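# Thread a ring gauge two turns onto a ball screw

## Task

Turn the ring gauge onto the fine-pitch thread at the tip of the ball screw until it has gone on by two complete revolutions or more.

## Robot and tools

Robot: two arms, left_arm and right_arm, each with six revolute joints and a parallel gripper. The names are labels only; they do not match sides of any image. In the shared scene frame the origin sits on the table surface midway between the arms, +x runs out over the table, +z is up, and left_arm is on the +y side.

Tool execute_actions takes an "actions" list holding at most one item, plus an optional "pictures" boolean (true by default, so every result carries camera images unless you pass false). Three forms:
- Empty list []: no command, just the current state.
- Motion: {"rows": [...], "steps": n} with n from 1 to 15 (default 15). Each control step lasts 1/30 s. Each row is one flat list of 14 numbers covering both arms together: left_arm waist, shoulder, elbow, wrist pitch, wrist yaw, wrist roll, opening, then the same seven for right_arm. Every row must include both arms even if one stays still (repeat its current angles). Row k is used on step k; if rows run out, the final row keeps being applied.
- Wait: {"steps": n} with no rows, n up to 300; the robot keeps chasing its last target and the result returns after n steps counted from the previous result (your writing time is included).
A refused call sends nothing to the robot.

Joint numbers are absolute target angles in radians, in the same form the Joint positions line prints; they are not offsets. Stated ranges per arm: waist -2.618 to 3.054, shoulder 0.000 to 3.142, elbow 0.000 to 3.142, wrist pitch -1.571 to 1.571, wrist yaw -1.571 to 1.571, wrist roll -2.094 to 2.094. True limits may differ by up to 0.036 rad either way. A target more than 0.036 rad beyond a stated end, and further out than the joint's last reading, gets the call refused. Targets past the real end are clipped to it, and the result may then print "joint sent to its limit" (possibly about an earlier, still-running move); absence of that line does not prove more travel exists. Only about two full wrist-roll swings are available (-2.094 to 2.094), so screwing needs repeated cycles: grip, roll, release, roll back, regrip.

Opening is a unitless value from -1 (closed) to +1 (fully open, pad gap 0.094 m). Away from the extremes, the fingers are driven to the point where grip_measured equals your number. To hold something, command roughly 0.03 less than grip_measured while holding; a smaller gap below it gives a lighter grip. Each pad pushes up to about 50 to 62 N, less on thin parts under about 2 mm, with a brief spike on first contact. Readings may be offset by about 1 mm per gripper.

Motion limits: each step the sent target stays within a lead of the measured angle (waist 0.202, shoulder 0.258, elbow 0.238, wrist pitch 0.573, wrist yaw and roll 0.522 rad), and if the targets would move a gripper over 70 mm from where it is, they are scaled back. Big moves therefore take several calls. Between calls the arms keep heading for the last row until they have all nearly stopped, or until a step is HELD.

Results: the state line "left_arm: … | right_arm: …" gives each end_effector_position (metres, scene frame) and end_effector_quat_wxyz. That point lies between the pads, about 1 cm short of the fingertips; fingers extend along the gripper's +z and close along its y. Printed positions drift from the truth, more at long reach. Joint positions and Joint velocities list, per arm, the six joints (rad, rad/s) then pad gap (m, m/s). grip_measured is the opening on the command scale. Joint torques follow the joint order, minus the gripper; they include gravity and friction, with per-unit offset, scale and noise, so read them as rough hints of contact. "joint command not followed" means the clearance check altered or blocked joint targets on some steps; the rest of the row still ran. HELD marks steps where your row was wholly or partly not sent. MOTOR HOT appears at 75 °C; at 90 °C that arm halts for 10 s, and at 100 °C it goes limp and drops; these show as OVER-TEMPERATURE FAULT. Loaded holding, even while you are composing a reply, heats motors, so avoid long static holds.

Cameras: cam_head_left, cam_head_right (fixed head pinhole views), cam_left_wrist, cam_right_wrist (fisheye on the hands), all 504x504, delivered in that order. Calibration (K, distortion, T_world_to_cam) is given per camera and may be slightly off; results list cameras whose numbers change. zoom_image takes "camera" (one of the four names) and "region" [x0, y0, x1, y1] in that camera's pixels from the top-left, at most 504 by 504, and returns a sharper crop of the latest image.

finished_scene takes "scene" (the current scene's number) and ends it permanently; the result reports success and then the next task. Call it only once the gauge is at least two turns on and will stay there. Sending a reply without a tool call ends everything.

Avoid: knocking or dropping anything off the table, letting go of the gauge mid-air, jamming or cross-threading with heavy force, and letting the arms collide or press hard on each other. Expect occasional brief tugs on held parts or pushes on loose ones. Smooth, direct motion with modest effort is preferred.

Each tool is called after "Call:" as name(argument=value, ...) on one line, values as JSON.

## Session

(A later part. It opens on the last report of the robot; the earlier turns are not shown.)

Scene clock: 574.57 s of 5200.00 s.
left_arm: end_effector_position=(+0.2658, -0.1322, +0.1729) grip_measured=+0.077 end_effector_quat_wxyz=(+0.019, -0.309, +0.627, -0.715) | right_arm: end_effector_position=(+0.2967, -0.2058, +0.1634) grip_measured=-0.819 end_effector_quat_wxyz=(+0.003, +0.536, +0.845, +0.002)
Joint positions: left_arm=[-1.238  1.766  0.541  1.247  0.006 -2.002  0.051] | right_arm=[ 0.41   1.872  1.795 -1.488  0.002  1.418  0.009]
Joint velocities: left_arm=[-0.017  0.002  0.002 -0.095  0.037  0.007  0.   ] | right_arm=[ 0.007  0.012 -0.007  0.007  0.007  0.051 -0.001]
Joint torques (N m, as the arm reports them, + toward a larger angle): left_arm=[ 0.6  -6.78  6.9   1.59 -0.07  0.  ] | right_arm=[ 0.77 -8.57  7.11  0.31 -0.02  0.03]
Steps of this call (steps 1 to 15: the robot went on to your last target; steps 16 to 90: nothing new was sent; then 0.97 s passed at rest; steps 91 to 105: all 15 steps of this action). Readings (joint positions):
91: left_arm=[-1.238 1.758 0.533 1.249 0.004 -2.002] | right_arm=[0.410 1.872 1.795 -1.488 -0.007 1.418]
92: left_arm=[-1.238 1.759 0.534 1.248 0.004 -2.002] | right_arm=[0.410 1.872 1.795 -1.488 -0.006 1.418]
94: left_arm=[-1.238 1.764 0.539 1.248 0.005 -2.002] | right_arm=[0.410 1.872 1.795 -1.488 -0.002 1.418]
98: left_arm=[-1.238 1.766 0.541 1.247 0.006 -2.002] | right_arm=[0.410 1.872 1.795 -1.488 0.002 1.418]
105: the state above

Call:
execute_actions(actions=[{"rows": [[-1.231,1.775,0.581,1.268,0,-2.0,-0.01, 0.42,1.865,1.82,-1.50,-0.03,1.422,-0.87],[-1.231,1.775,0.581,1.268,0,-2.0,-0.01, 0.42,1.865,1.82,-1.50,-0.03,1.422,-0.87],[-1.231,1.775,0.581,1.268,0,-2.0,-0.01, 0.42,1.865,1.82,-1.50,-0.03,1.422,-0.87],[-1.231,1.775,0.581,1.268,0,-2.0,-0.01, 0.42,1.865,1.82,-1.50,-0.03,1.422,-0.87],[-1.231,1.775,0.581,1.268,0,2.0,-0.01, 0.42,1.865,1.82,-1.50,-0.03,1.422,-0.87]], "steps": 15}], pictures=false)

Call:
execute_actions(actions=[{"steps": 20}], pictures=false)

Call:
execute_actions(actions=[{"steps": 35}])

Scene clock: 586.70 s of 5200.00 s.
left_arm: end_effector_position=(+0.2658, -0.1322, +0.1727) grip_measured=+0.077 end_effector_quat_wxyz=(+0.373, +0.045, +0.698, -0.610) | right_arm: end_effector_position=(+0.2966, -0.2055, +0.1634) grip_measured=-0.819 end_effector_quat_wxyz=(+0.002, +0.536, +0.845, +0.002)
Joint positions: left_arm=[-1.238  1.766  0.541  1.246  0.006 -0.958  0.051] | right_arm=[ 0.41   1.872  1.795 -1.488  0.     1.418  0.009]
Joint velocities: left_arm=[ 0.012 -0.007  0.002 -0.037 -0.022  2.85   0.   ] | right_arm=[ 0.007 -0.002 -0.012 -0.007  0.037  0.037  0.001]
Joint torques (N m, as the arm reports them, + toward a larger angle): left_arm=[ 0.52 -7.    7.02  1.55 -0.08  0.07] | right_arm=[ 0.78 -8.69  7.29  0.34 -0.27  0.02]
Steps of this call (steps 1 to 15: the robot went on to your last target; steps 16 to 90: nothing new was sent; then 8.63 s passed at rest; steps 91 to 105: all 15 steps of this action). Readings (joint positions):
91: left_arm=[-1.238 1.766 0.541 1.247 0.006 -2.002] | right_arm=[0.410 1.872 1.795 -1.488 0.001 1.418]
92: left_arm=[-1.238 1.766 0.541 1.247 0.006 -2.002] | right_arm=[0.410 1.872 1.795 -1.488 0.001 1.418]
94: left_arm=[-1.238 1.766 0.541 1.247 0.006 -2.002] | right_arm=[0.410 1.872 1.795 -1.488 0.001 1.418]
98: left_arm=[-1.238 1.766 0.541 1.246 0.006 -1.638] | right_arm=[0.410 1.872 1.795 -1.488 0.001 1.418]
105: the state above

Scene clock: 587.37 s of 5200.00 s.
left_arm: end_effector_position=(+0.2659, -0.1321, +0.1727) grip_measured=+0.077 end_effector_quat_wxyz=(+0.714, +0.607, +0.348, -0.025) | right_arm: end_effector_position=(+0.2966, -0.2053, +0.1634) grip_measured=-0.819 end_effector_quat_wxyz=(+0.002, +0.536, +0.845, +0.003)
Joint positions: left_arm=[-1.238  1.766  0.541  1.246  0.005  1.015  0.051] | right_arm=[ 0.41   1.872  1.795 -1.488 -0.001  1.418  0.009]
Joint velocities: left_arm=[ 0.002 -0.002 -0.012 -0.066 -0.037  2.864 -0.   ] | right_arm=[-0.022  0.007  0.017 -0.007 -0.081 -0.081 -0.   ]
Joint torques (N m, as the arm reports them, + toward a larger angle): left_arm=[ 0.7  -6.89  6.99  1.58 -0.07 -0.09] | right_arm=[ 0.74 -8.64  7.21  0.31 -0.28  0.04]
Steps of this call (steps 1 to 20: the robot went on to your last target). Readings (joint positions):
1: left_arm=[-1.238 1.766 0.541 1.246 0.006 -0.861] | right_arm=[0.410 1.872 1.795 -1.488 0.000 1.418]
2: left_arm=[-1.238 1.766 0.541 1.246 0.006 -0.763] | right_arm=[0.410 1.872 1.795 -1.488 0.000 1.418]
4: left_arm=[-1.238 1.766 0.541 1.246 0.006 -0.568] | right_arm=[0.410 1.872 1.795 -1.488 0.000 1.418]
8: left_arm=[-1.238 1.766 0.541 1.246 0.006 -0.175] | right_arm=[0.410 1.872 1.795 -1.488 -0.000 1.418]
20: the state above

Scene clock: 588.53 s of 5200.00 s.
left_arm: end_effector_position=(+0.2659, -0.1321, +0.1730) grip_measured=+0.077 end_effector_quat_wxyz=(+0.642, +0.699, +0.020, +0.315) | right_arm: end_effector_position=(+0.2966, -0.2052, +0.1634) grip_measured=-0.819 end_effector_quat_wxyz=(+0.001, +0.536, +0.845, +0.003)
Joint positions: left_arm=[-1.238  1.766  0.541  1.248  0.005  1.997  0.051] | right_arm=[ 0.41   1.872  1.795 -1.488 -0.002  1.418  0.009]
Joint velocities: left_arm=[ 0.007 -0.012 -0.007 -0.007  0.022 -0.007 -0.   ] | right_arm=[ 0.012 -0.022 -0.007  0.051  0.022 -0.051  0.   ]
Joint torques (N m, as the arm reports them, + toward a larger angle): left_arm=[ 0.7  -6.88  6.89  1.58 -0.07  0.  ] | right_arm=[ 0.76 -8.75  7.24  0.31 -0.26  0.04]
Steps of this call (steps 1 to 35: the robot went on to your last target). Readings (joint positions):
1: left_arm=[-1.238 1.766 0.541 1.246 0.005 1.115] | right_arm=[0.410 1.872 1.795 -1.488 -0.001 1.418]
2: left_arm=[-1.238 1.766 0.541 1.246 0.005 1.214] | right_arm=[0.410 1.872 1.795 -1.488 -0.001 1.418]
4: left_arm=[-1.238 1.766 0.541 1.246 0.005 1.413] | right_arm=[0.410 1.872 1.795 -1.488 -0.001 1.418]
8: left_arm=[-1.238 1.766 0.541 1.247 0.005 1.750] | right_arm=[0.410 1.872 1.795 -1.488 -0.001 1.418]
35: the state above
camera_calibration (this result's frames):
cam_left_wrist: T_world_to_cam=[[0.494758, 0.198643, -0.846023, 0.0451556], [0.206431, 0.918797, 0.336451, 0.0285581], [0.844157, -0.341107, 0.413576, -0.236704], [0, 0, 0, 1]] pos_world=[0.171579, -0.11595, 0.126489]
cam_right_wrist: T_world_to_cam=[[-0.782584, -0.620766, 0.0470265, 0.0928009], [-0.52074, 0.694134, 0.496999, 0.25205], [-0.341162, 0.364455, -0.866476, 0.405707], [0, 0, 0, 1]] pos_world=[0.342289, -0.265211, 0.221903]

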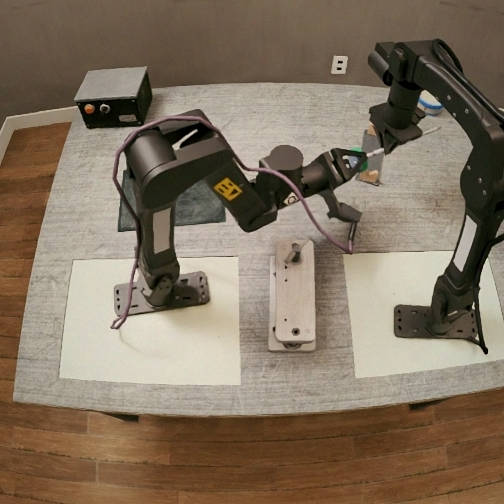

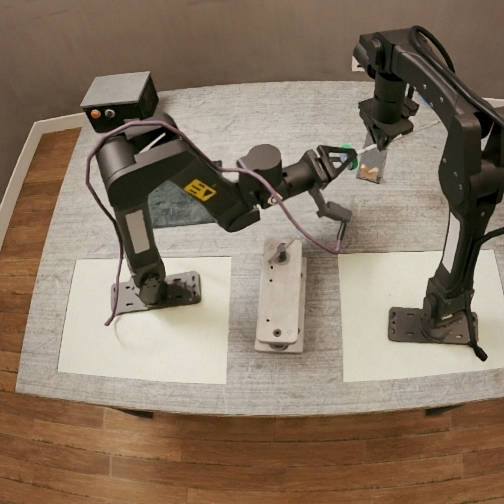

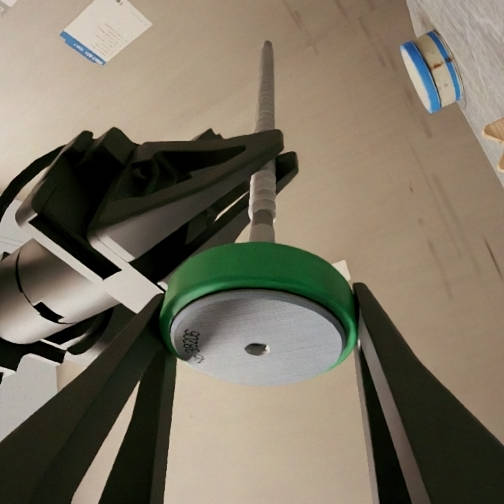

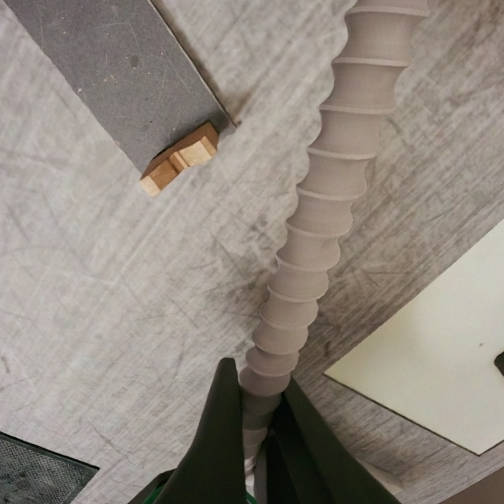

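Call:
execute_actions(actions=[{"rows": [[-1.231,1.775,0.581,1.268,0,2.0,-0.01, 0.42,1.865,1.82,-1.50,-0.002,1.422,-0.87],[-1.231,1.775,0.581,1.268,0,2.0,-0.01, 0.42,1.865,1.82,-1.50,-0.002,1.422,-0.87],[-1.231,1.775,0.581,1.268,0,2.0,-0.01, 0.42,1.865,1.82,-1.50,-0.002,1.422,-0.87],[-1.231,1.775,0.581,1.268,0,2.0,0.3, 0.42,1.865,1.82,-1.50,-0.002,1.422,-0.87]], "steps": 12}], pictures=false)

Call:
execute_actions(actions=[{"rows": [[-1.231,1.775,0.581,1.268,0,-2.0,0.3, 0.42,1.865,1.82,-1.50,-0.002,1.422,-0.87]], "steps": 15}], pictures=false)

Call:
execute_actions(actions=[{"steps": 42}])

Scene clock: 598.07 s of 5200.00 s.
left_arm: end_effector_position=(+0.2674, -0.1335, +0.1776) grip_measured=+0.298 end_effector_quat_wxyz=(+0.645, +0.694, +0.020, +0.319) | right_arm: end_effector_position=(+0.2963, -0.2056, +0.1634) grip_measured=-0.819 end_effector_quat_wxyz=(+0.002, +0.536, +0.844, +0.002)
Joint positions: left_arm=[-1.238  1.766  0.55   1.251  0.001  2.001  0.061] | right_arm=[ 0.41   1.872  1.795 -1.489  0.     1.419  0.009]
Joint velocities: left_arm=[-0.017 -0.017  0.002  0.081 -0.007 -0.007  0.001] | right_arm=[-0.002  0.007 -0.002 -0.037  0.007  0.051  0.   ]
Joint torques (N m, as the arm reports them, + toward a larger angle): left_arm=[ 0.47 -7.03  6.23  1.52 -0.04 -0.05] | right_arm=[ 0.74 -8.75  7.11  0.35 -0.02  0.03]
Steps of this call (steps 1 to 15: the robot went on to your last target; steps 16 to 90: nothing new was sent; then 6.13 s passed at rest; steps 91 to 102: all 12 steps of this action). Readings (joint positions):
91: left_arm=[-1.238 1.766 0.541 1.248 0.005 1.998] | right_arm=[0.410 1.872 1.795 -1.488 -0.001 1.418]
92: left_arm=[-1.238 1.766 0.541 1.248 0.005 1.998] | right_arm=[0.410 1.872 1.795 -1.488 -0.000 1.418]
94: left_arm=[-1.238 1.766 0.541 1.248 0.005 1.998] | right_arm=[0.410 1.872 1.795 -1.488 -0.000 1.418]
98: left_arm=[-1.238 1.766 0.550 1.251 0.002 2.000] | right_arm=[0.410 1.872 1.795 -1.489 0.000 1.419]
102: the state above

Scene clock: 598.57 s of 5200.00 s.
left_arm: end_effector_position=(+0.2672, -0.1336, +0.1766) grip_measured=+0.298 end_effector_quat_wxyz=(+0.695, +0.512, +0.471, -0.183) | right_arm: end_effector_position=(+0.2955, -0.2058, +0.1634) grip_measured=-0.819 end_effector_quat_wxyz=(+0.001, +0.536, +0.844, +0.000)
Joint positions: left_arm=[-1.237  1.766  0.55   1.247  0.006  0.57   0.061] | right_arm=[ 0.41   1.872  1.795 -1.493  0.     1.42   0.009]
Joint velocities: left_arm=[-0.022 -0.002  0.007 -0.051  0.022 -2.747  0.   ] | right_arm=[ 0.002  0.012 -0.027  0.037 -0.007 -0.051  0.001]
Joint torques (N m, as the arm reports them, + toward a larger angle): left_arm=[ 0.4  -7.07  6.16  1.49 -0.07 -0.01] | right_arm=[ 0.84 -8.78  7.17  0.32 -0.04  0.03]
Steps of this call (steps 1 to 15: all 15 steps of this action). Readings (joint positions):
1: left_arm=[-1.238 1.766 0.550 1.251 -0.001 1.929] | right_arm=[0.410 1.872 1.795 -1.489 0.000 1.419]
2: left_arm=[-1.237 1.766 0.550 1.251 -0.002 1.830] | right_arm=[0.410 1.872 1.795 -1.491 0.000 1.419]
4: left_arm=[-1.237 1.766 0.550 1.251 -0.002 1.637] | right_arm=[0.410 1.872 1.795 -1.493 0.000 1.419]
8: left_arm=[-1.237 1.766 0.550 1.247 -0.002 1.250] | right_arm=[0.410 1.872 1.795 -1.493 0.000 1.419]
15: the state above

Scene clock: 599.97 s of 5200.00 s.
left_arm: end_effector_position=(+0.2681, -0.1331, +0.1761) grip_measured=+0.299 end_effector_quat_wxyz=(-0.022, +0.308, -0.625, +0.717) | right_arm: end_effector_position=(+0.2945, -0.2061, +0.1634) grip_measured=-0.819 end_effector_quat_wxyz=(-0.001, +0.536, +0.844, -0.001)
Joint positions: left_arm=[-1.234  1.766  0.55   1.245  0.006 -1.997  0.061] | right_arm=[ 0.41   1.872  1.795 -1.497  0.     1.419  0.009]
Joint velocities: left_arm=[ 0.002  0.022 -0.012 -0.051  0.051 -0.037  0.   ] | right_arm=[-0.022  0.017  0.002 -0.037 -0.051 -0.11   0.   ]
Joint torques (N m, as the arm reports them, + toward a larger angle): left_arm=[ 0.21 -6.91  6.22  1.57 -0.09 -0.08] | right_arm=[ 0.7  -8.69  7.2   0.39 -0.01  0.02]
Steps of this call (steps 1 to 42: the robot went on to your last target). Readings (joint positions):
1: left_arm=[-1.237 1.766 0.550 1.249 0.006 0.473] | right_arm=[0.410 1.872 1.795 -1.493 0.000 1.420]
2: left_arm=[-1.237 1.766 0.550 1.251 0.006 0.375] | right_arm=[0.410 1.872 1.795 -1.493 0.000 1.420]
4: left_arm=[-1.237 1.766 0.550 1.257 0.006 0.179] | right_arm=[0.410 1.872 1.795 -1.493 0.000 1.420]
8: left_arm=[-1.237 1.766 0.550 1.264 0.005 -0.215] | right_arm=[0.410 1.872 1.795 -1.493 0.000 1.420]
42: the state above
camera_calibration (this result's frames):
cam_left_wrist: T_world_to_cam=[[0.259361, 0.128656, 0.957173, -0.216829], [-0.924758, 0.318865, 0.207719, 0.274102], [-0.278484, -0.939028, 0.201677, 0.0185125], [0, 0, 0, 1]] pos_world=[0.314871, -0.0421214, 0.146873]
cam_right_wrist: T_world_to_cam=[[-0.782635, -0.619937, 0.0562207, 0.0892483], [-0.516109, 0.696736, 0.498187, 0.250619], [-0.348016, 0.360883, -0.865245, 0.406429], [0, 0, 0, 1]] pos_world=[0.340639, -0.26596, 0.221788]

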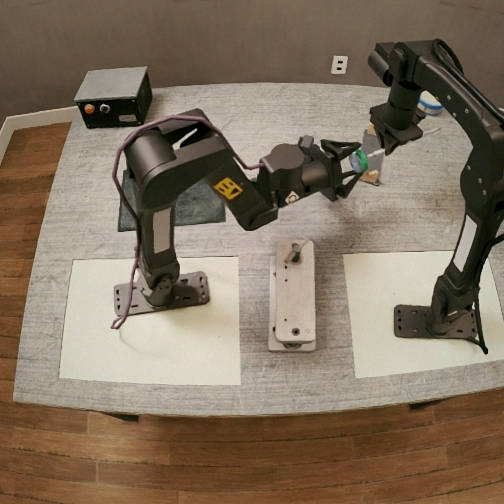

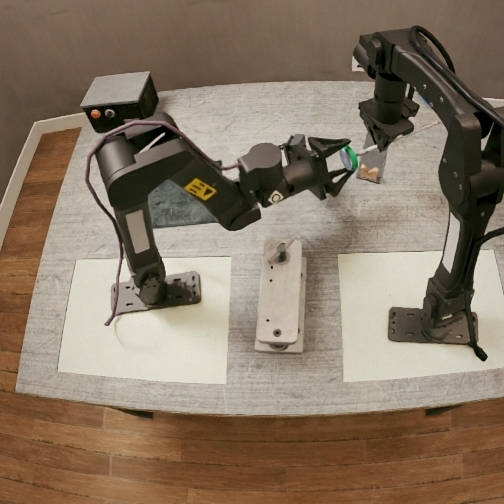

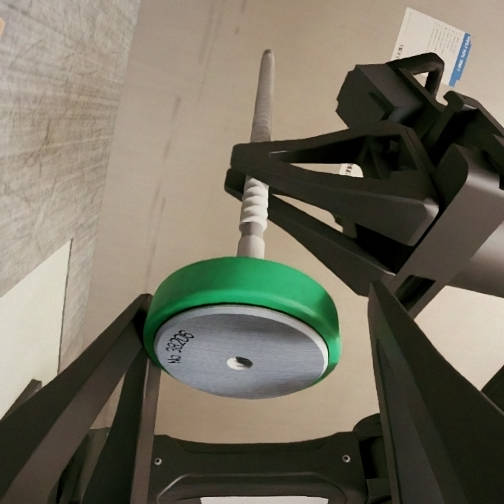

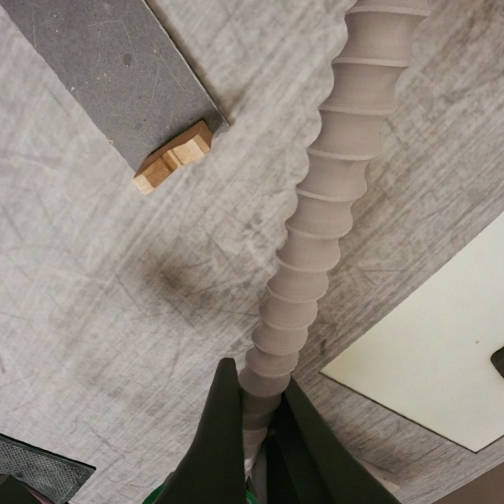

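Call:
execute_actions(actions=[{"rows": [[-1.231,1.775,0.565,1.255,0,-2.0,0.8, 0.42,1.865,1.82,-1.49,-0.002,1.422,-0.87],[-1.231,1.775,0.565,1.255,0,-2.0,0.8, 0.42,1.865,1.82,-1.49,-0.002,1.422,-0.87],[-1.231,1.775,0.565,1.255,0,-2.0,0.8, 0.42,1.865,1.82,-1.49,-0.002,1.422,-0.87],[-1.231,1.775,0.565,1.255,0,-2.0,0.8, 0.42,1.865,1.82,-1.49,-0.002,1.422,-0.87],[-1.231,1.775,0.565,1.255,0,-2.0,0.8, 0.42,1.865,1.82,-1.49,-0.002,1.422,-0.87],[-1.231,1.775,0.565,1.255,0,-0.0,0.8, 0.42,1.865,1.82,-1.49,-0.002,1.422,-0.87]], "steps": 15}], pictures=false)

Call:
execute_actions(actions=[{"steps": 35}])

Scene clock: 622.67 s of 5200.00 s.
left_arm: end_effector_position=(+0.2681, -0.1330, +0.1782) grip_measured=+0.798 end_effector_quat_wxyz=(+0.347, +0.010, +0.693, -0.631) | right_arm: end_effector_position=(+0.2946, -0.2062, +0.1634) grip_measured=-0.819 end_effector_quat_wxyz=(-0.001, +0.536, +0.844, -0.001)
Joint positions: left_arm=[-1.234  1.766  0.55   1.254  0.005 -1.054  0.084] | right_arm=[ 0.41   1.872  1.795 -1.497  0.001  1.419  0.009]
Joint velocities: left_arm=[-0.002 -0.002  0.002 -0.037 -0.022  2.762 -0.   ] | right_arm=[-0.002 -0.002  0.007 -0.007 -0.037 -0.051 -0.   ]
Joint torques (N m, as the arm reports them, + toward a larger angle): left_arm=[ 0.34 -6.95  5.41  1.38 -0.03  0.05] | right_arm=[ 0.73 -8.71  7.35  0.47  0.02  0.04]
Steps of this call (steps 1 to 30: the robot went on to your last target; steps 31 to 90: nothing new was sent; then 19.20 s passed at rest; steps 91 to 105: all 15 steps of this action). Readings (joint positions):
91: left_arm=[-1.234 1.766 0.550 1.245 0.006 -2.002] | right_arm=[0.410 1.872 1.795 -1.497 0.000 1.419]
92: left_arm=[-1.234 1.766 0.550 1.248 0.006 -2.002] | right_arm=[0.410 1.872 1.795 -1.497 0.001 1.419]
94: left_arm=[-1.234 1.766 0.550 1.250 0.006 -2.002] | right_arm=[0.410 1.872 1.795 -1.497 0.001 1.419]
98: left_arm=[-1.234 1.766 0.550 1.252 0.005 -1.735] | right_arm=[0.410 1.872 1.795 -1.497 0.001 1.419]
105: the state above

Scene clock: 623.83 s of 5200.00 s.
left_arm: end_effector_position=(+0.2682, -0.1330, +0.1783) grip_measured=+0.798 end_effector_quat_wxyz=(+0.617, +0.356, +0.595, -0.373) | right_arm: end_effector_position=(+0.2946, -0.2062, +0.1634) grip_measured=-0.819 end_effector_quat_wxyz=(-0.001, +0.536, +0.844, -0.001)
Joint positions: left_arm=[-1.234  1.766  0.55   1.254  0.005 -0.005  0.084] | right_arm=[ 0.41   1.872  1.795 -1.497  0.001  1.419  0.009]
Joint velocities: left_arm=[-0.012  0.007  0.007 -0.066 -0.037 -0.007  0.   ] | right_arm=[-0.007 -0.002  0.002  0.022 -0.037 -0.066 -0.   ]
Joint torques (N m, as the arm reports them, + toward a larger angle): left_arm=[ 0.3  -6.8   5.44  1.42 -0.03  0.02] | right_arm=[ 0.82 -8.68  7.28  0.48 -0.01  0.03]
Steps of this call (steps 1 to 35: the robot went on to your last target). Readings (joint positions):
1: left_arm=[-1.234 1.766 0.550 1.254 0.005 -0.957] | right_arm=[0.410 1.872 1.795 -1.497 0.001 1.419]
2: left_arm=[-1.234 1.766 0.550 1.254 0.005 -0.860] | right_arm=[0.410 1.872 1.795 -1.497 0.001 1.419]
4: left_arm=[-1.234 1.766 0.550 1.254 0.005 -0.665] | right_arm=[0.410 1.872 1.795 -1.497 0.001 1.419]
8: left_arm=[-1.234 1.766 0.550 1.254 0.005 -0.303] | right_arm=[0.410 1.872 1.795 -1.497 0.001 1.419]
35: the state above
camera_calibration (this result's frames):
cam_left_wrist: T_world_to_cam=[[-0.856012, -0.501377, -0.125955, 0.189446], [-0.262732, 0.631773, -0.72927, 0.304839], [0.445214, -0.591171, -0.672534, 0.0262853], [0, 0, 0, 1]] pos_world=[0.230557, -0.0820663, 0.263849]
cam_right_wrist: T_world_to_cam=[[-0.78266, -0.619924, 0.0560091, 0.0893559], [-0.516345, 0.696864, 0.497763, 0.250868], [-0.347606, 0.36066, -0.865503, 0.406356], [0, 0, 0, 1]] pos_world=[0.340722, -0.265983, 0.221825]

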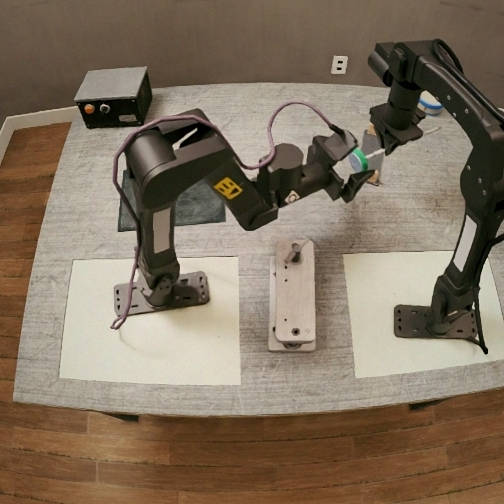

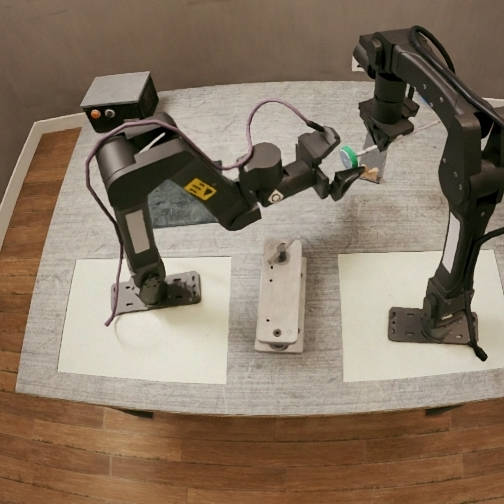

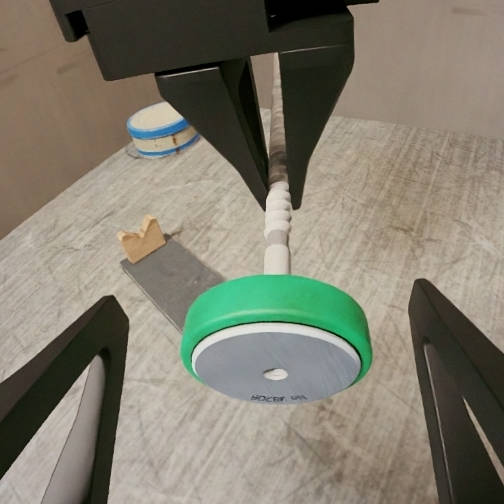

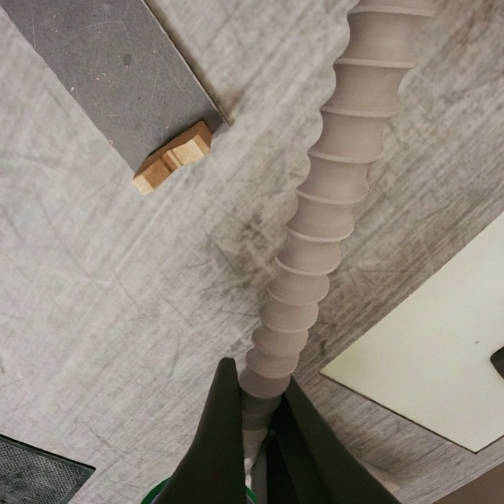

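Call:
execute_actions(actions=[{"rows": [[-1.254,1.775,0.53,1.24,0,-1.57,0.8, 0.42,1.865,1.82,-1.49,-0.002,1.422,-0.87]], "steps": 15}], pictures=false)

Call:
execute_actions(actions=[{"steps": 25}])

Scene clock: 636.37 s of 5200.00 s.
left_arm: end_effector_position=(+0.2636, -0.1355, +0.1783) grip_measured=+0.798 end_effector_quat_wxyz=(+0.241, -0.094, +0.687, -0.679) | right_arm: end_effector_position=(+0.2946, -0.2062, +0.1634) grip_measured=-0.819 end_effector_quat_wxyz=(-0.001, +0.536, +0.844, -0.001)
Joint positions: left_arm=[-1.246  1.766  0.55   1.254  0.004 -1.367  0.084] | right_arm=[ 0.41   1.872  1.795 -1.497  0.001  1.419  0.009]
Joint velocities: left_arm=[-0.012  0.002 -0.007 -0.007  0.051 -1.429  0.   ] | right_arm=[ 0.002  0.002 -0.002 -0.037 -0.022 -0.066 -0.001]
Joint torques (N m, as the arm reports them, + toward a larger angle): left_arm=[-0.45 -7.06  3.23  1.26 -0.07  0.06] | right_arm=[ 0.71 -8.59  7.23  0.5  -0.02  0.03]
Steps of this call (steps 1 to 15: the robot went on to your last target; steps 16 to 90: nothing new was sent; then 9.03 s passed at rest; steps 91 to 105: all 15 steps of this action). Readings (joint positions):
91: left_arm=[-1.236 1.766 0.550 1.254 0.005 -0.078] | right_arm=[0.410 1.872 1.795 -1.497 0.001 1.419]
92: left_arm=[-1.239 1.766 0.550 1.254 0.004 -0.177] | right_arm=[0.410 1.872 1.795 -1.497 0.001 1.419]
94: left_arm=[-1.244 1.766 0.550 1.254 0.004 -0.375] | right_arm=[0.410 1.872 1.795 -1.497 0.001 1.419]
98: left_arm=[-1.246 1.766 0.550 1.254 0.004 -0.772] | right_arm=[0.410 1.872 1.795 -1.497 0.001 1.419]
105: the state above

Scene clock: 637.20 s of 5200.00 s.
left_arm: end_effector_position=(+0.2636, -0.1355, +0.1783) grip_measured=+0.798 end_effector_quat_wxyz=(+0.170, -0.164, +0.674, -0.700) | right_arm: end_effector_position=(+0.2946, -0.2062, +0.1634) grip_measured=-0.819 end_effector_quat_wxyz=(-0.001, +0.536, +0.844, -0.001)
Joint positions: left_arm=[-1.246  1.766  0.55   1.254  0.004 -1.572  0.084] | right_arm=[ 0.41   1.872  1.795 -1.497  0.001  1.419  0.009]
Joint velocities: left_arm=[ 0.007 -0.007 -0.002 -0.007 -0.022 -0.022 -0.001] | right_arm=[ 0.002 -0.017 -0.007  0.007  0.007 -0.022 -0.001]
Joint torques (N m, as the arm reports them, + toward a larger angle): left_arm=[-0.73 -6.89  3.23  1.27 -0.05  0.02] | right_arm=[ 0.73 -8.73  7.26  0.48 -0.02  0.02]
Steps of this call (steps 1 to 25: the robot went on to your last target). Readings (joint positions):
1: left_arm=[-1.246 1.766 0.550 1.254 0.004 -1.408] | right_arm=[0.410 1.872 1.795 -1.497 0.001 1.419]
2: left_arm=[-1.246 1.766 0.550 1.254 0.004 -1.441] | right_arm=[0.410 1.872 1.795 -1.497 0.001 1.419]
4: left_arm=[-1.246 1.766 0.550 1.254 0.004 -1.489] | right_arm=[0.410 1.872 1.795 -1.497 0.001 1.419]
8: left_arm=[-1.246 1.766 0.550 1.254 0.004 -1.539] | right_arm=[0.410 1.872 1.795 -1.497 0.001 1.419]
25: the state above
camera_calibration (this result's frames):
cam_left_wrist: T_world_to_cam=[[-0.11774, -0.058511, 0.991319, -0.149581], [-0.947988, 0.303905, -0.0946561, 0.328213], [-0.295728, -0.950904, -0.0912495, 0.0698009], [0, 0, 0, 1]] pos_world=[0.314172, -0.0421235, 0.185719]
cam_right_wrist: T_world_to_cam=[[-0.78266, -0.619924, 0.0560091, 0.0893559], [-0.516345, 0.696864, 0.497763, 0.250868], [-0.347606, 0.36066, -0.865503, 0.406356], [0, 0, 0, 1]] pos_world=[0.340722, -0.265983, 0.221825]

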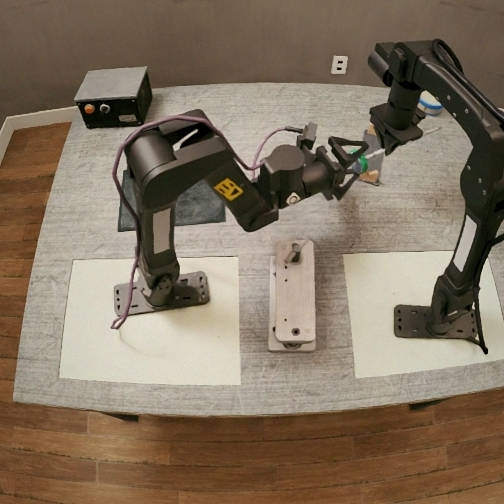

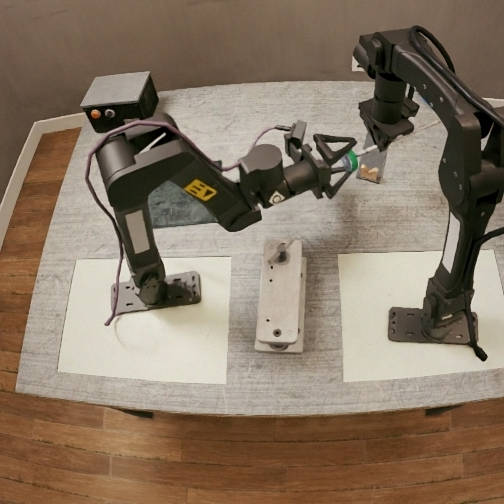

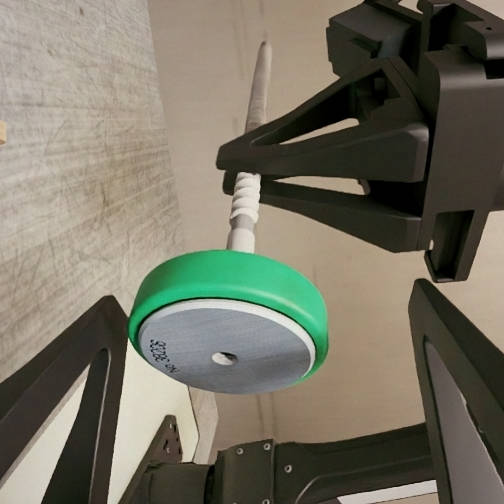

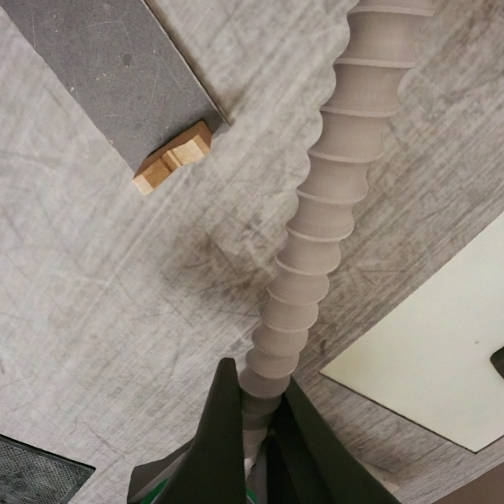

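Call:
execute_actions(actions=[{"rows": [[-1.254,1.813,0.51,1.321,0,-1.57,0.8, 0.42,1.865,1.82,-1.49,-0.002,1.422,-0.87]], "steps": 15}], pictures=false)

Call:
execute_actions(actions=[{"steps": 12}])

Scene clock: 656.23 s of 5200.00 s.
left_arm: end_effector_position=(+0.2623, -0.1329, +0.1718) grip_measured=+0.798 end_effector_quat_wxyz=(+0.171, -0.164, +0.670, -0.704) | right_arm: end_effector_position=(+0.2946, -0.2062, +0.1634) grip_measured=-0.819 end_effector_quat_wxyz=(-0.001, +0.536, +0.844, -0.001)
Joint positions: left_arm=[-1.246  1.798  0.53   1.316  0.004 -1.573  0.084] | right_arm=[ 0.41   1.872  1.795 -1.497  0.001  1.419  0.009]
Joint velocities: left_arm=[ 0.002  0.002 -0.002  0.007 -0.037 -0.022 -0.   ] | right_arm=[ 0.002 -0.002 -0.027 -0.037  0.066 -0.081 -0.   ]
Joint torques (N m, as the arm reports them, + toward a larger angle): left_arm=[-0.65 -6.53  2.99  1.37 -0.05  0.03] | right_arm=[ 0.74 -8.66  7.28  0.49 -0.03  0.04]
Steps of this call (steps 1 to 15: the robot went on to your last target; steps 16 to 90: nothing new was sent; then 15.53 s passed at rest; steps 91 to 105: all 15 steps of this action). Readings (joint positions):
91: left_arm=[-1.246 1.770 0.548 1.264 0.004 -1.573] | right_arm=[0.410 1.872 1.795 -1.497 0.001 1.419]
92: left_arm=[-1.246 1.777 0.545 1.281 0.004 -1.573] | right_arm=[0.410 1.872 1.795 -1.497 0.001 1.419]
94: left_arm=[-1.246 1.789 0.538 1.296 0.004 -1.573] | right_arm=[0.410 1.872 1.795 -1.497 0.001 1.419]
98: left_arm=[-1.246 1.798 0.530 1.303 0.004 -1.573] | right_arm=[0.410 1.872 1.795 -1.497 0.001 1.419]
105: the state above

Scene clock: 656.63 s of 5200.00 s.
left_arm: end_effector_position=(+0.2623, -0.1329, +0.1725) grip_measured=+0.798 end_effector_quat_wxyz=(+0.171, -0.164, +0.669, -0.704) | right_arm: end_effector_position=(+0.2946, -0.2062, +0.1634) grip_measured=-0.819 end_effector_quat_wxyz=(-0.001, +0.536, +0.844, -0.001)
Joint positions: left_arm=[-1.246  1.798  0.53   1.318  0.004 -1.573  0.084] | right_arm=[ 0.41   1.872  1.795 -1.497  0.001  1.419  0.009]
Joint velocities: left_arm=[-0.012 -0.012  0.002 -0.022 -0.037 -0.007 -0.   ] | right_arm=[-0.007  0.002  0.002  0.007 -0.037 -0.007 -0.001]
Joint torques (N m, as the arm reports them, + toward a larger angle): left_arm=[-0.88 -6.59  3.03  1.4  -0.04  0.05] | right_arm=[ 0.8  -8.75  7.19  0.5  -0.03  0.03]
Steps of this call (steps 1 to 12: the robot went on to your last target). Readings (joint positions):
1: left_arm=[-1.246 1.798 0.530 1.317 0.004 -1.573] | right_arm=[0.410 1.872 1.795 -1.497 0.001 1.419]
2: left_arm=[-1.246 1.798 0.530 1.317 0.004 -1.573] | right_arm=[0.410 1.872 1.795 -1.497 0.001 1.419]
4: left_arm=[-1.246 1.798 0.530 1.318 0.004 -1.573] | right_arm=[0.410 1.872 1.795 -1.497 0.001 1.419]
8: left_arm=[-1.246 1.798 0.530 1.318 0.004 -1.573] | right_arm=[0.410 1.872 1.795 -1.497 0.001 1.419]
12: the state above
camera_calibration (this result's frames):
cam_left_wrist: T_world_to_cam=[[-0.122345, -0.0472607, 0.991362, -0.141076], [-0.947515, 0.302835, -0.102497, 0.326713], [-0.295375, -0.95187, -0.0818306, 0.0694414], [0, 0, 0, 1]] pos_world=[0.312817, -0.0395082, 0.179027]
cam_right_wrist: T_world_to_cam=[[-0.78266, -0.619924, 0.0560091, 0.0893559], [-0.516345, 0.696864, 0.497763, 0.250868], [-0.347606, 0.36066, -0.865503, 0.406356], [0, 0, 0, 1]] pos_world=[0.340722, -0.265983, 0.221825]

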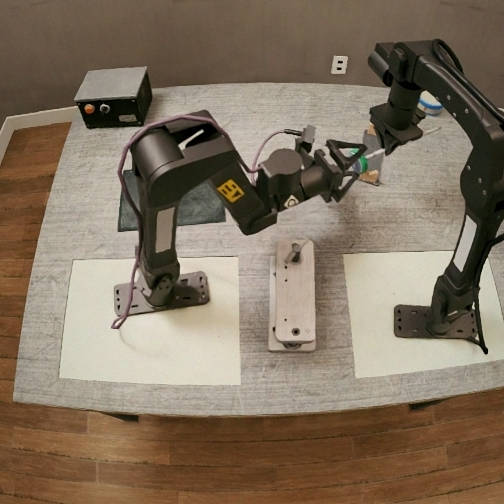

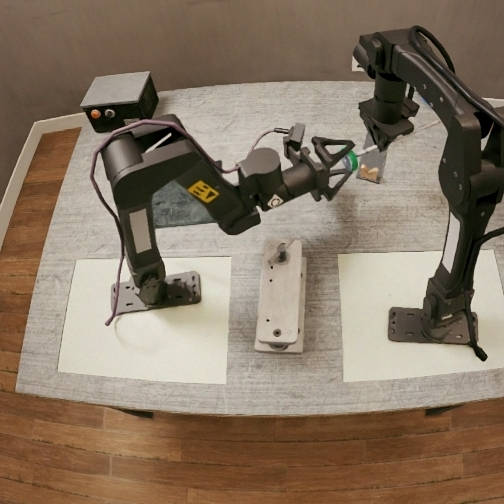

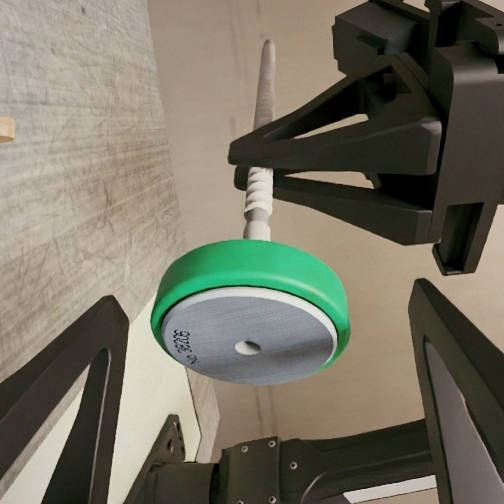

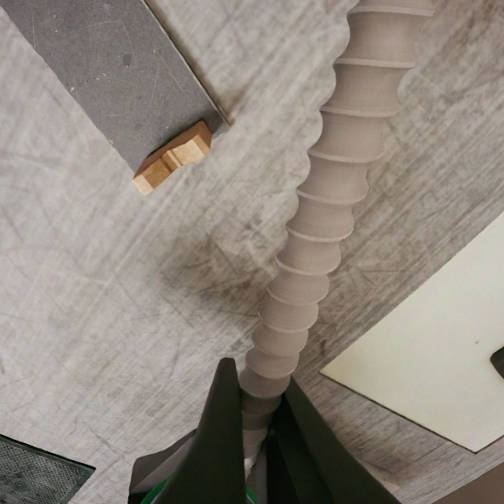

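Call:
execute_actions(actions=[{"rows": [[-1.246,1.805,0.535,1.315,0,-1.57,-0.01, 0.42,1.865,1.82,-1.49,-0.002,1.422,-0.9]], "steps": 15}], pictures=false)

Call:
execute_actions(actions=[{"rows": [[-1.246,1.805,0.535,1.315,0,-1.57,-0.01, 0.42,1.865,1.82,-1.49,-0.03,1.422,-0.9],[-1.246,1.805,0.535,1.315,0,-1.57,-0.01, 0.42,1.865,1.82,-1.49,-0.03,1.422,-0.9],[-1.246,1.805,0.535,1.315,0,-1.57,-0.01, 0.42,1.865,1.82,-1.49,-0.03,1.422,-0.9],[-1.246,1.805,0.535,1.315,0,-1.57,-0.01, 0.42,1.865,1.82,-1.49,-0.03,1.422,-0.9],[-1.246,1.805,0.535,1.315,0,-1.57,-0.01, 0.42,1.865,1.82,-1.49,-0.03,1.422,-0.9],[-1.246,1.805,0.535,1.315,0,2.0,-0.01, 0.42,1.865,1.82,-1.49,-0.03,1.422,-0.9]], "steps": 15}], pictures=false)

Call:
execute_actions(actions=[{"steps": 20}], pictures=false)

Call:
execute_actions(actions=[{"steps": 25}], pictures=false)

Scene clock: 674.97 s of 5200.00 s.
left_arm: end_effector_position=(+0.2623, -0.1329, +0.1718) grip_measured=+0.075 end_effector_quat_wxyz=(+0.170, -0.164, +0.670, -0.704) | right_arm: end_effector_position=(+0.2945, -0.2059, +0.1634) grip_measured=-0.819 end_effector_quat_wxyz=(-0.001, +0.536, +0.844, -0.001)
Joint positions: left_arm=[-1.246  1.798  0.53   1.316  0.004 -1.574  0.051] | right_arm=[ 0.41   1.872  1.795 -1.497 -0.001  1.419  0.009]
Joint velocities: left_arm=[-0.017  0.002  0.002  0.022 -0.022 -0.022  0.001] | right_arm=[ 0.007  0.012  0.007 -0.022 -0.007  0.007  0.001]
Joint torques (N m, as the arm reports them, + toward a larger angle): left_arm=[-0.02 -7.16  4.72  1.34 -0.04  0.06] | right_arm=[ 0.77 -8.99  7.18  0.49 -0.02  0.02]
Steps of this call (steps 1 to 15: the robot went on to your last target; steps 16 to 90: nothing new was sent; then 14.83 s passed at rest; steps 91 to 105: all 15 steps of this action). Readings (joint positions):
91: left_arm=[-1.246 1.798 0.530 1.318 0.004 -1.573] | right_arm=[0.410 1.872 1.795 -1.497 0.001 1.419]
92: left_arm=[-1.246 1.798 0.530 1.318 0.004 -1.573] | right_arm=[0.410 1.872 1.795 -1.497 0.001 1.419]
94: left_arm=[-1.246 1.798 0.530 1.316 0.004 -1.574] | right_arm=[0.410 1.872 1.795 -1.497 -0.001 1.419]
98: left_arm=[-1.246 1.798 0.530 1.316 0.004 -1.574] | right_arm=[0.410 1.872 1.795 -1.497 -0.001 1.419]
105: the state above

Scene clock: 675.47 s of 5200.00 s.
left_arm: end_effector_position=(+0.2627, -0.1327, +0.1712) grip_measured=+0.075 end_effector_quat_wxyz=(+0.473, +0.160, +0.672, -0.547) | right_arm: end_effector_position=(+0.2944, -0.2055, +0.1634) grip_measured=-0.819 end_effector_quat_wxyz=(-0.002, +0.536, +0.844, +0.000)
Joint positions: left_arm=[-1.246  1.798  0.53   1.314  0.002 -0.625  0.051] | right_arm=[ 0.41   1.872  1.795 -1.497 -0.003  1.419  0.009]
Joint velocities: left_arm=[-0.017 -0.002  0.012 -0.007 -0.066  2.777 -0.001] | right_arm=[-0.012  0.007  0.007 -0.022 -0.007 -0.007 -0.001]
Joint torques (N m, as the arm reports them, + toward a larger angle): left_arm=[ 0.   -7.11  4.53  1.41 -0.02 -0.03] | right_arm=[ 0.74 -8.63  7.21  0.51 -0.24  0.05]
Steps of this call (steps 1 to 15: all 15 steps of this action). Readings (joint positions):
1: left_arm=[-1.246 1.798 0.530 1.316 0.004 -1.574] | right_arm=[0.410 1.872 1.795 -1.497 -0.002 1.419]
2: left_arm=[-1.246 1.798 0.530 1.316 0.004 -1.574] | right_arm=[0.410 1.872 1.795 -1.497 -0.002 1.419]
4: left_arm=[-1.246 1.798 0.530 1.316 0.004 -1.574] | right_arm=[0.410 1.872 1.795 -1.497 -0.002 1.419]
8: left_arm=[-1.246 1.798 0.530 1.315 0.004 -1.306] | right_arm=[0.410 1.872 1.795 -1.497 -0.002 1.419]
15: the state above

Scene clock: 676.13 s of 5200.00 s.
left_arm: end_effector_position=(+0.2642, -0.1320, +0.1710) grip_measured=+0.075 end_effector_quat_wxyz=(+0.716, +0.649, +0.238, +0.099) | right_arm: end_effector_position=(+0.2943, -0.2054, +0.1634) grip_measured=-0.819 end_effector_quat_wxyz=(-0.002, +0.536, +0.844, +0.000)
Joint positions: left_arm=[-1.246  1.798  0.53   1.312 -0.007  1.358  0.051] | right_arm=[ 0.41   1.872  1.795 -1.497 -0.004  1.419  0.009]
Joint velocities: left_arm=[ 0.022  0.022 -0.012  0.007  0.037  2.835 -0.001] | right_arm=[-0.017 -0.007 -0.002  0.037  0.022 -0.007 -0.   ]
Joint torques (N m, as the arm reports them, + toward a larger angle): left_arm=[ 0.14 -7.3   4.66  1.43  0.04 -0.14] | right_arm=[ 0.79 -8.69  7.23  0.47 -0.18  0.03]
Steps of this call (steps 1 to 20: the robot went on to your last target). Readings (joint positions):
1: left_arm=[-1.246 1.798 0.530 1.313 0.001 -0.527] | right_arm=[0.410 1.872 1.795 -1.497 -0.003 1.419]
2: left_arm=[-1.246 1.798 0.530 1.313 0.001 -0.429] | right_arm=[0.410 1.872 1.795 -1.497 -0.003 1.419]
4: left_arm=[-1.246 1.798 0.530 1.313 -0.001 -0.232] | right_arm=[0.410 1.872 1.795 -1.497 -0.003 1.419]
8: left_arm=[-1.246 1.798 0.530 1.312 -0.003 0.162] | right_arm=[0.410 1.872 1.795 -1.497 -0.004 1.419]
20: the state above

Scene clock: 676.97 s of 5200.00 s.
left_arm: end_effector_position=(+0.2642, -0.1319, +0.1715) grip_measured=+0.075 end_effector_quat_wxyz=(+0.649, +0.690, +0.022, +0.320) | right_arm: end_effector_position=(+0.2943, -0.2053, +0.1634) grip_measured=-0.819 end_effector_quat_wxyz=(-0.002, +0.536, +0.844, +0.000)
Joint positions: left_arm=[-1.246  1.798  0.53   1.315 -0.008  1.998  0.051] | right_arm=[ 0.41   1.872  1.795 -1.497 -0.004  1.419  0.009]
Joint velocities: left_arm=[-0.012  0.012 -0.002 -0.081 -0.095 -0.037  0.   ] | right_arm=[ 0.002 -0.017 -0.007  0.037 -0.037  0.022 -0.   ]
Joint torques (N m, as the arm reports them, + toward a larger angle): left_arm=[ 0.21 -7.18  4.63  1.41  0.05  0.03] | right_arm=[ 0.72 -8.73  7.15  0.48 -0.24  0.05]
Steps of this call (steps 1 to 25: the robot went on to your last target). Readings (joint positions):
1: left_arm=[-1.246 1.798 0.530 1.312 -0.008 1.458] | right_arm=[0.410 1.872 1.795 -1.497 -0.004 1.419]
2: left_arm=[-1.246 1.798 0.530 1.312 -0.008 1.558] | right_arm=[0.410 1.872 1.795 -1.497 -0.004 1.419]
4: left_arm=[-1.246 1.798 0.530 1.313 -0.008 1.718] | right_arm=[0.410 1.872 1.795 -1.497 -0.004 1.419]
8: left_arm=[-1.246 1.798 0.530 1.314 -0.008 1.887] | right_arm=[0.410 1.872 1.795 -1.497 -0.004 1.419]
25: the state above

Call:
execute_actions(actions=[{"rows": [[-1.246,1.805,0.535,1.315,0,2.0,-0.01, 0.42,1.865,1.82,-1.49,-0.004,1.422,-0.9],[-1.246,1.805,0.535,1.315,0,2.0,-0.01, 0.42,1.865,1.82,-1.49,-0.004,1.422,-0.9],[-1.246,1.805,0.535,1.315,0,2.0,-0.01, 0.42,1.865,1.82,-1.49,-0.004,1.422,-0.9],[-1.246,1.805,0.535,1.315,0.005,2.0,0.8, 0.42,1.865,1.82,-1.49,-0.004,1.422,-0.9]], "steps": 12}])

Call:
execute_actions(actions=[{"rows": [[-1.246,1.805,0.535,1.315,0.005,-1.57,0.8, 0.42,1.865,1.82,-1.49,-0.004,1.422,-0.9]], "steps": 15}], pictures=false)

Call:
execute_actions(actions=[{"steps": 40}])

Scene clock: 693.43 s of 5200.00 s.
left_arm: end_effector_position=(+0.2634, -0.1324, +0.1715) grip_measured=+0.798 end_effector_quat_wxyz=(+0.649, +0.690, +0.019, +0.320) | right_arm: end_effector_position=(+0.2945, -0.2056, +0.1634) grip_measured=-0.819 end_effector_quat_wxyz=(-0.002, +0.536, +0.844, +0.000)
Joint positions: left_arm=[-1.246  1.798  0.53   1.315 -0.002  2.002  0.084] | right_arm=[ 0.41   1.872  1.795 -1.496 -0.003  1.42   0.009]
Joint velocities: left_arm=[ 0.007 -0.007 -0.002 -0.037 -0.022  0.037 -0.   ] | right_arm=[ 0.002  0.007  0.017  0.007 -0.007  0.037 -0.001]
Joint torques (N m, as the arm reports them, + toward a larger angle): left_arm=[-0.09 -7.09  4.52  1.35  0.05 -0.07] | right_arm=[ 0.78 -8.73  7.22  0.48  0.    0.02]
Steps of this call (steps 1 to 30: the robot went on to your last target; steps 31 to 90: nothing new was sent; then 13.07 s passed at rest; steps 91 to 102: all 12 steps of this action). Readings (joint positions):
91: left_arm=[-1.246 1.798 0.530 1.315 -0.008 2.001] | right_arm=[0.410 1.872 1.795 -1.497 -0.004 1.419]
92: left_arm=[-1.246 1.798 0.530 1.315 -0.008 2.001] | right_arm=[0.410 1.872 1.795 -1.497 -0.004 1.419]
94: left_arm=[-1.246 1.798 0.530 1.315 -0.007 2.002] | right_arm=[0.410 1.872 1.795 -1.497 -0.003 1.419]
98: left_arm=[-1.246 1.798 0.530 1.315 -0.004 2.002] | right_arm=[0.410 1.872 1.795 -1.496 -0.003 1.420]
102: the state above
camera_calibration (this result's frames):
cam_left_wrist: T_world_to_cam=[[0.507447, 0.181657, -0.842317, 0.0389808], [0.202106, 0.925165, 0.321282, 0.0344347], [0.837646, -0.333271, 0.432759, -0.234576], [0, 0, 0, 1]] pos_world=[0.169752, -0.117117, 0.123286]
cam_right_wrist: T_world_to_cam=[[-0.782868, -0.619807, 0.0543799, 0.0900227], [-0.51577, 0.695368, 0.500445, 0.249482], [-0.347993, 0.363735, -0.864059, 0.406617], [0, 0, 0, 1]] pos_world=[0.340651, -0.265586, 0.221594]

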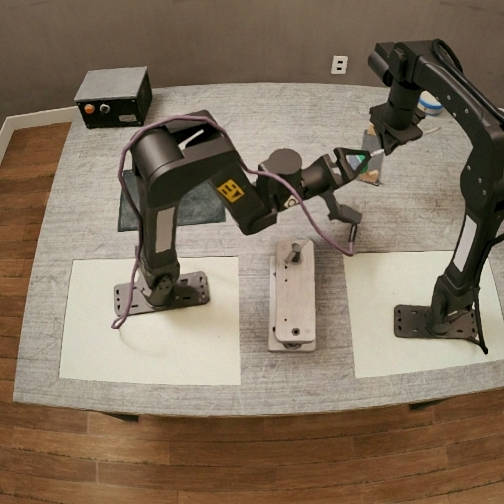

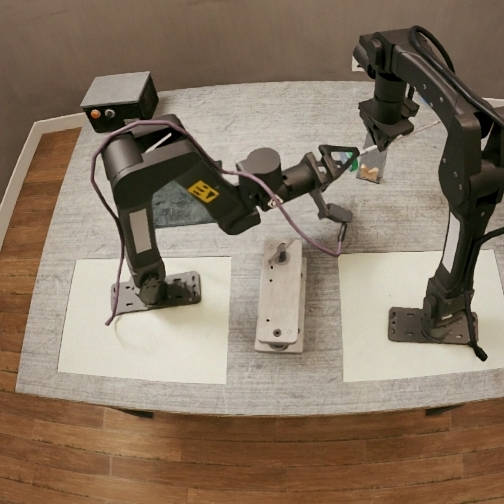

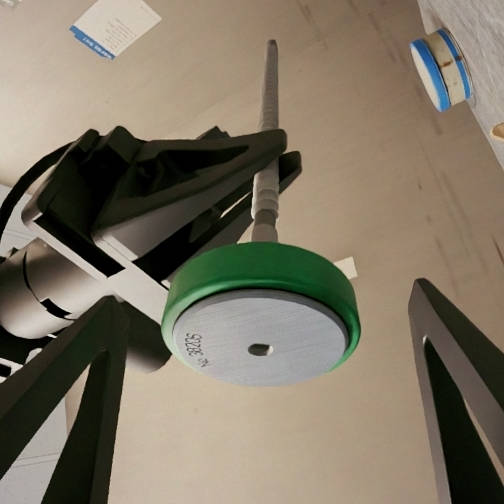

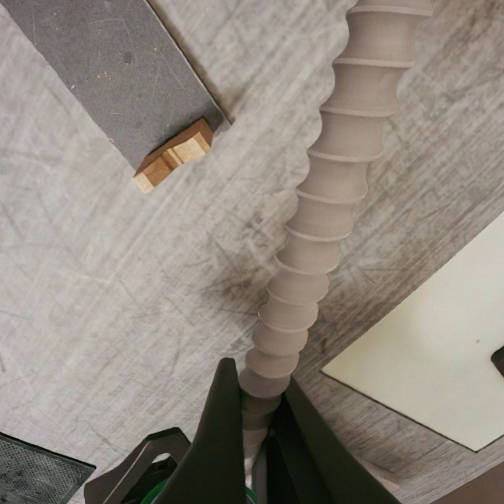

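Scene clock: 693.93 s of 5200.00 s.
left_arm: end_effector_position=(+0.2631, -0.1325, +0.1718) grip_measured=+0.798 end_effector_quat_wxyz=(+0.699, +0.508, +0.467, -0.186) | right_arm: end_effector_position=(+0.2945, -0.2056, +0.1634) grip_measured=-0.819 end_effector_quat_wxyz=(-0.002, +0.536, +0.844, +0.000)
Joint positions: left_arm=[-1.246  1.798  0.53   1.316 -0.001  0.568  0.084] | right_arm=[ 0.41   1.872  1.795 -1.496 -0.003  1.42   0.009]
Joint velocities: left_arm=[-0.032 -0.017 -0.012  0.066  0.022 -2.806 -0.001] | right_arm=[ 0.012  0.002 -0.012 -0.007 -0.022 -0.081  0.001]
Joint torques (N m, as the arm reports them, + toward a larger angle): left_arm=[ 0.09 -7.13  4.54  1.37  0.04 -0.04] | right_arm=[ 0.7  -8.72  7.22  0.47  0.02  0.03]
Steps of this call (steps 1 to 15: all 15 steps of this action). Readings (joint positions):
1: left_arm=[-1.246 1.798 0.530 1.315 -0.002 1.929] | right_arm=[0.410 1.872 1.795 -1.496 -0.003 1.420]
2: left_arm=[-1.246 1.798 0.530 1.315 -0.002 1.831] | right_arm=[0.410 1.872 1.795 -1.496 -0.003 1.420]
4: left_arm=[-1.246 1.798 0.530 1.315 -0.001 1.636] | right_arm=[0.410 1.872 1.795 -1.496 -0.003 1.420]
8: left_arm=[-1.246 1.798 0.530 1.316 -0.001 1.248] | right_arm=[0.410 1.872 1.795 -1.496 -0.003 1.420]
15: the state above

Scene clock: 695.27 s of 5200.00 s.
left_arm: end_effector_position=(+0.2629, -0.1326, +0.1718) grip_measured=+0.798 end_effector_quat_wxyz=(+0.173, -0.164, +0.670, -0.703) | right_arm: end_effector_position=(+0.2945, -0.2056, +0.1634) grip_measured=-0.819 end_effector_quat_wxyz=(-0.002, +0.536, +0.844, +0.000)
Joint positions: left_arm=[-1.246  1.798  0.53   1.316  0.    -1.57   0.084] | right_arm=[ 0.41   1.872  1.795 -1.496 -0.003  1.42   0.009]
Joint velocities: left_arm=[ 0.002  0.012  0.017  0.095  0.037 -0.022 -0.   ] | right_arm=[ 0.002 -0.017  0.002 -0.007  0.022 -0.066  0.   ]
Joint torques (N m, as the arm reports them, + toward a larger angle): left_arm=[ 0.09 -7.09  4.61  1.36  0.02  0.01] | right_arm=[ 0.75 -8.71  7.2   0.48  0.01  0.01]
Steps of this call (steps 1 to 40: the robot went on to your last target). Readings (joint positions):
1: left_arm=[-1.246 1.798 0.530 1.316 -0.001 0.470] | right_arm=[0.410 1.872 1.795 -1.496 -0.003 1.420]
2: left_arm=[-1.246 1.798 0.530 1.316 -0.001 0.372] | right_arm=[0.410 1.872 1.795 -1.496 -0.003 1.420]
4: left_arm=[-1.246 1.798 0.530 1.316 -0.001 0.176] | right_arm=[0.410 1.872 1.795 -1.496 -0.003 1.420]
8: left_arm=[-1.246 1.798 0.530 1.316 -0.000 -0.218] | right_arm=[0.410 1.872 1.795 -1.496 -0.003 1.420]
40: the state above
camera_calibration (this result's frames):
cam_left_wrist: T_world_to_cam=[[-0.123403, -0.0514386, 0.991023, -0.140538], [-0.94869, 0.299096, -0.102607, 0.327024], [-0.291133, -0.952836, -0.0857085, 0.0693117], [0, 0, 0, 1]] pos_world=[0.313081, -0.0389979, 0.178772]
cam_right_wrist: T_world_to_cam=[[-0.782868, -0.619807, 0.0543799, 0.0900227], [-0.51577, 0.695368, 0.500445, 0.249482], [-0.347993, 0.363735, -0.864059, 0.406617], [0, 0, 0, 1]] pos_world=[0.340651, -0.265586, 0.221594]

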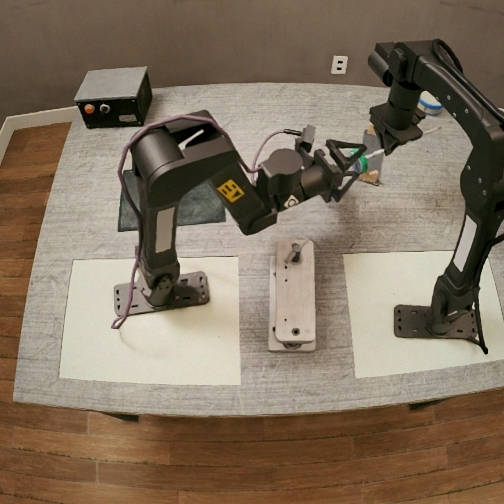

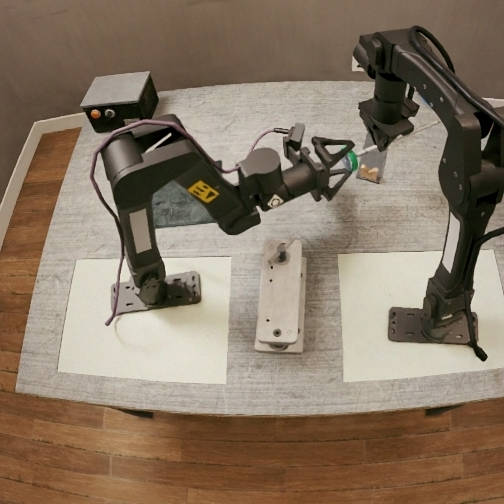

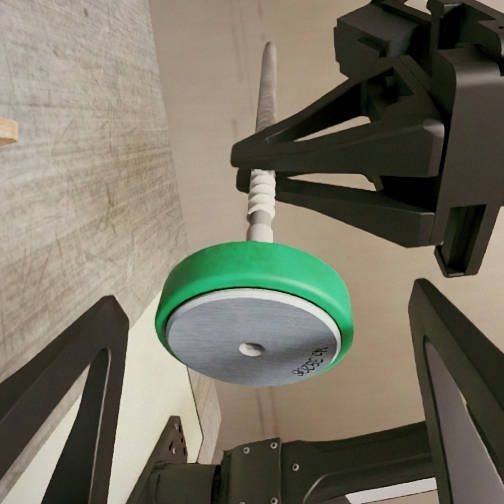

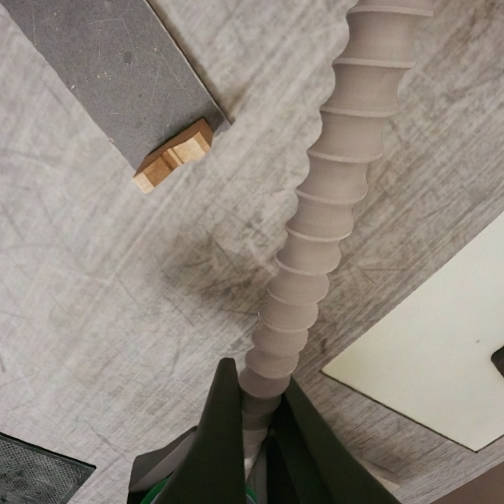

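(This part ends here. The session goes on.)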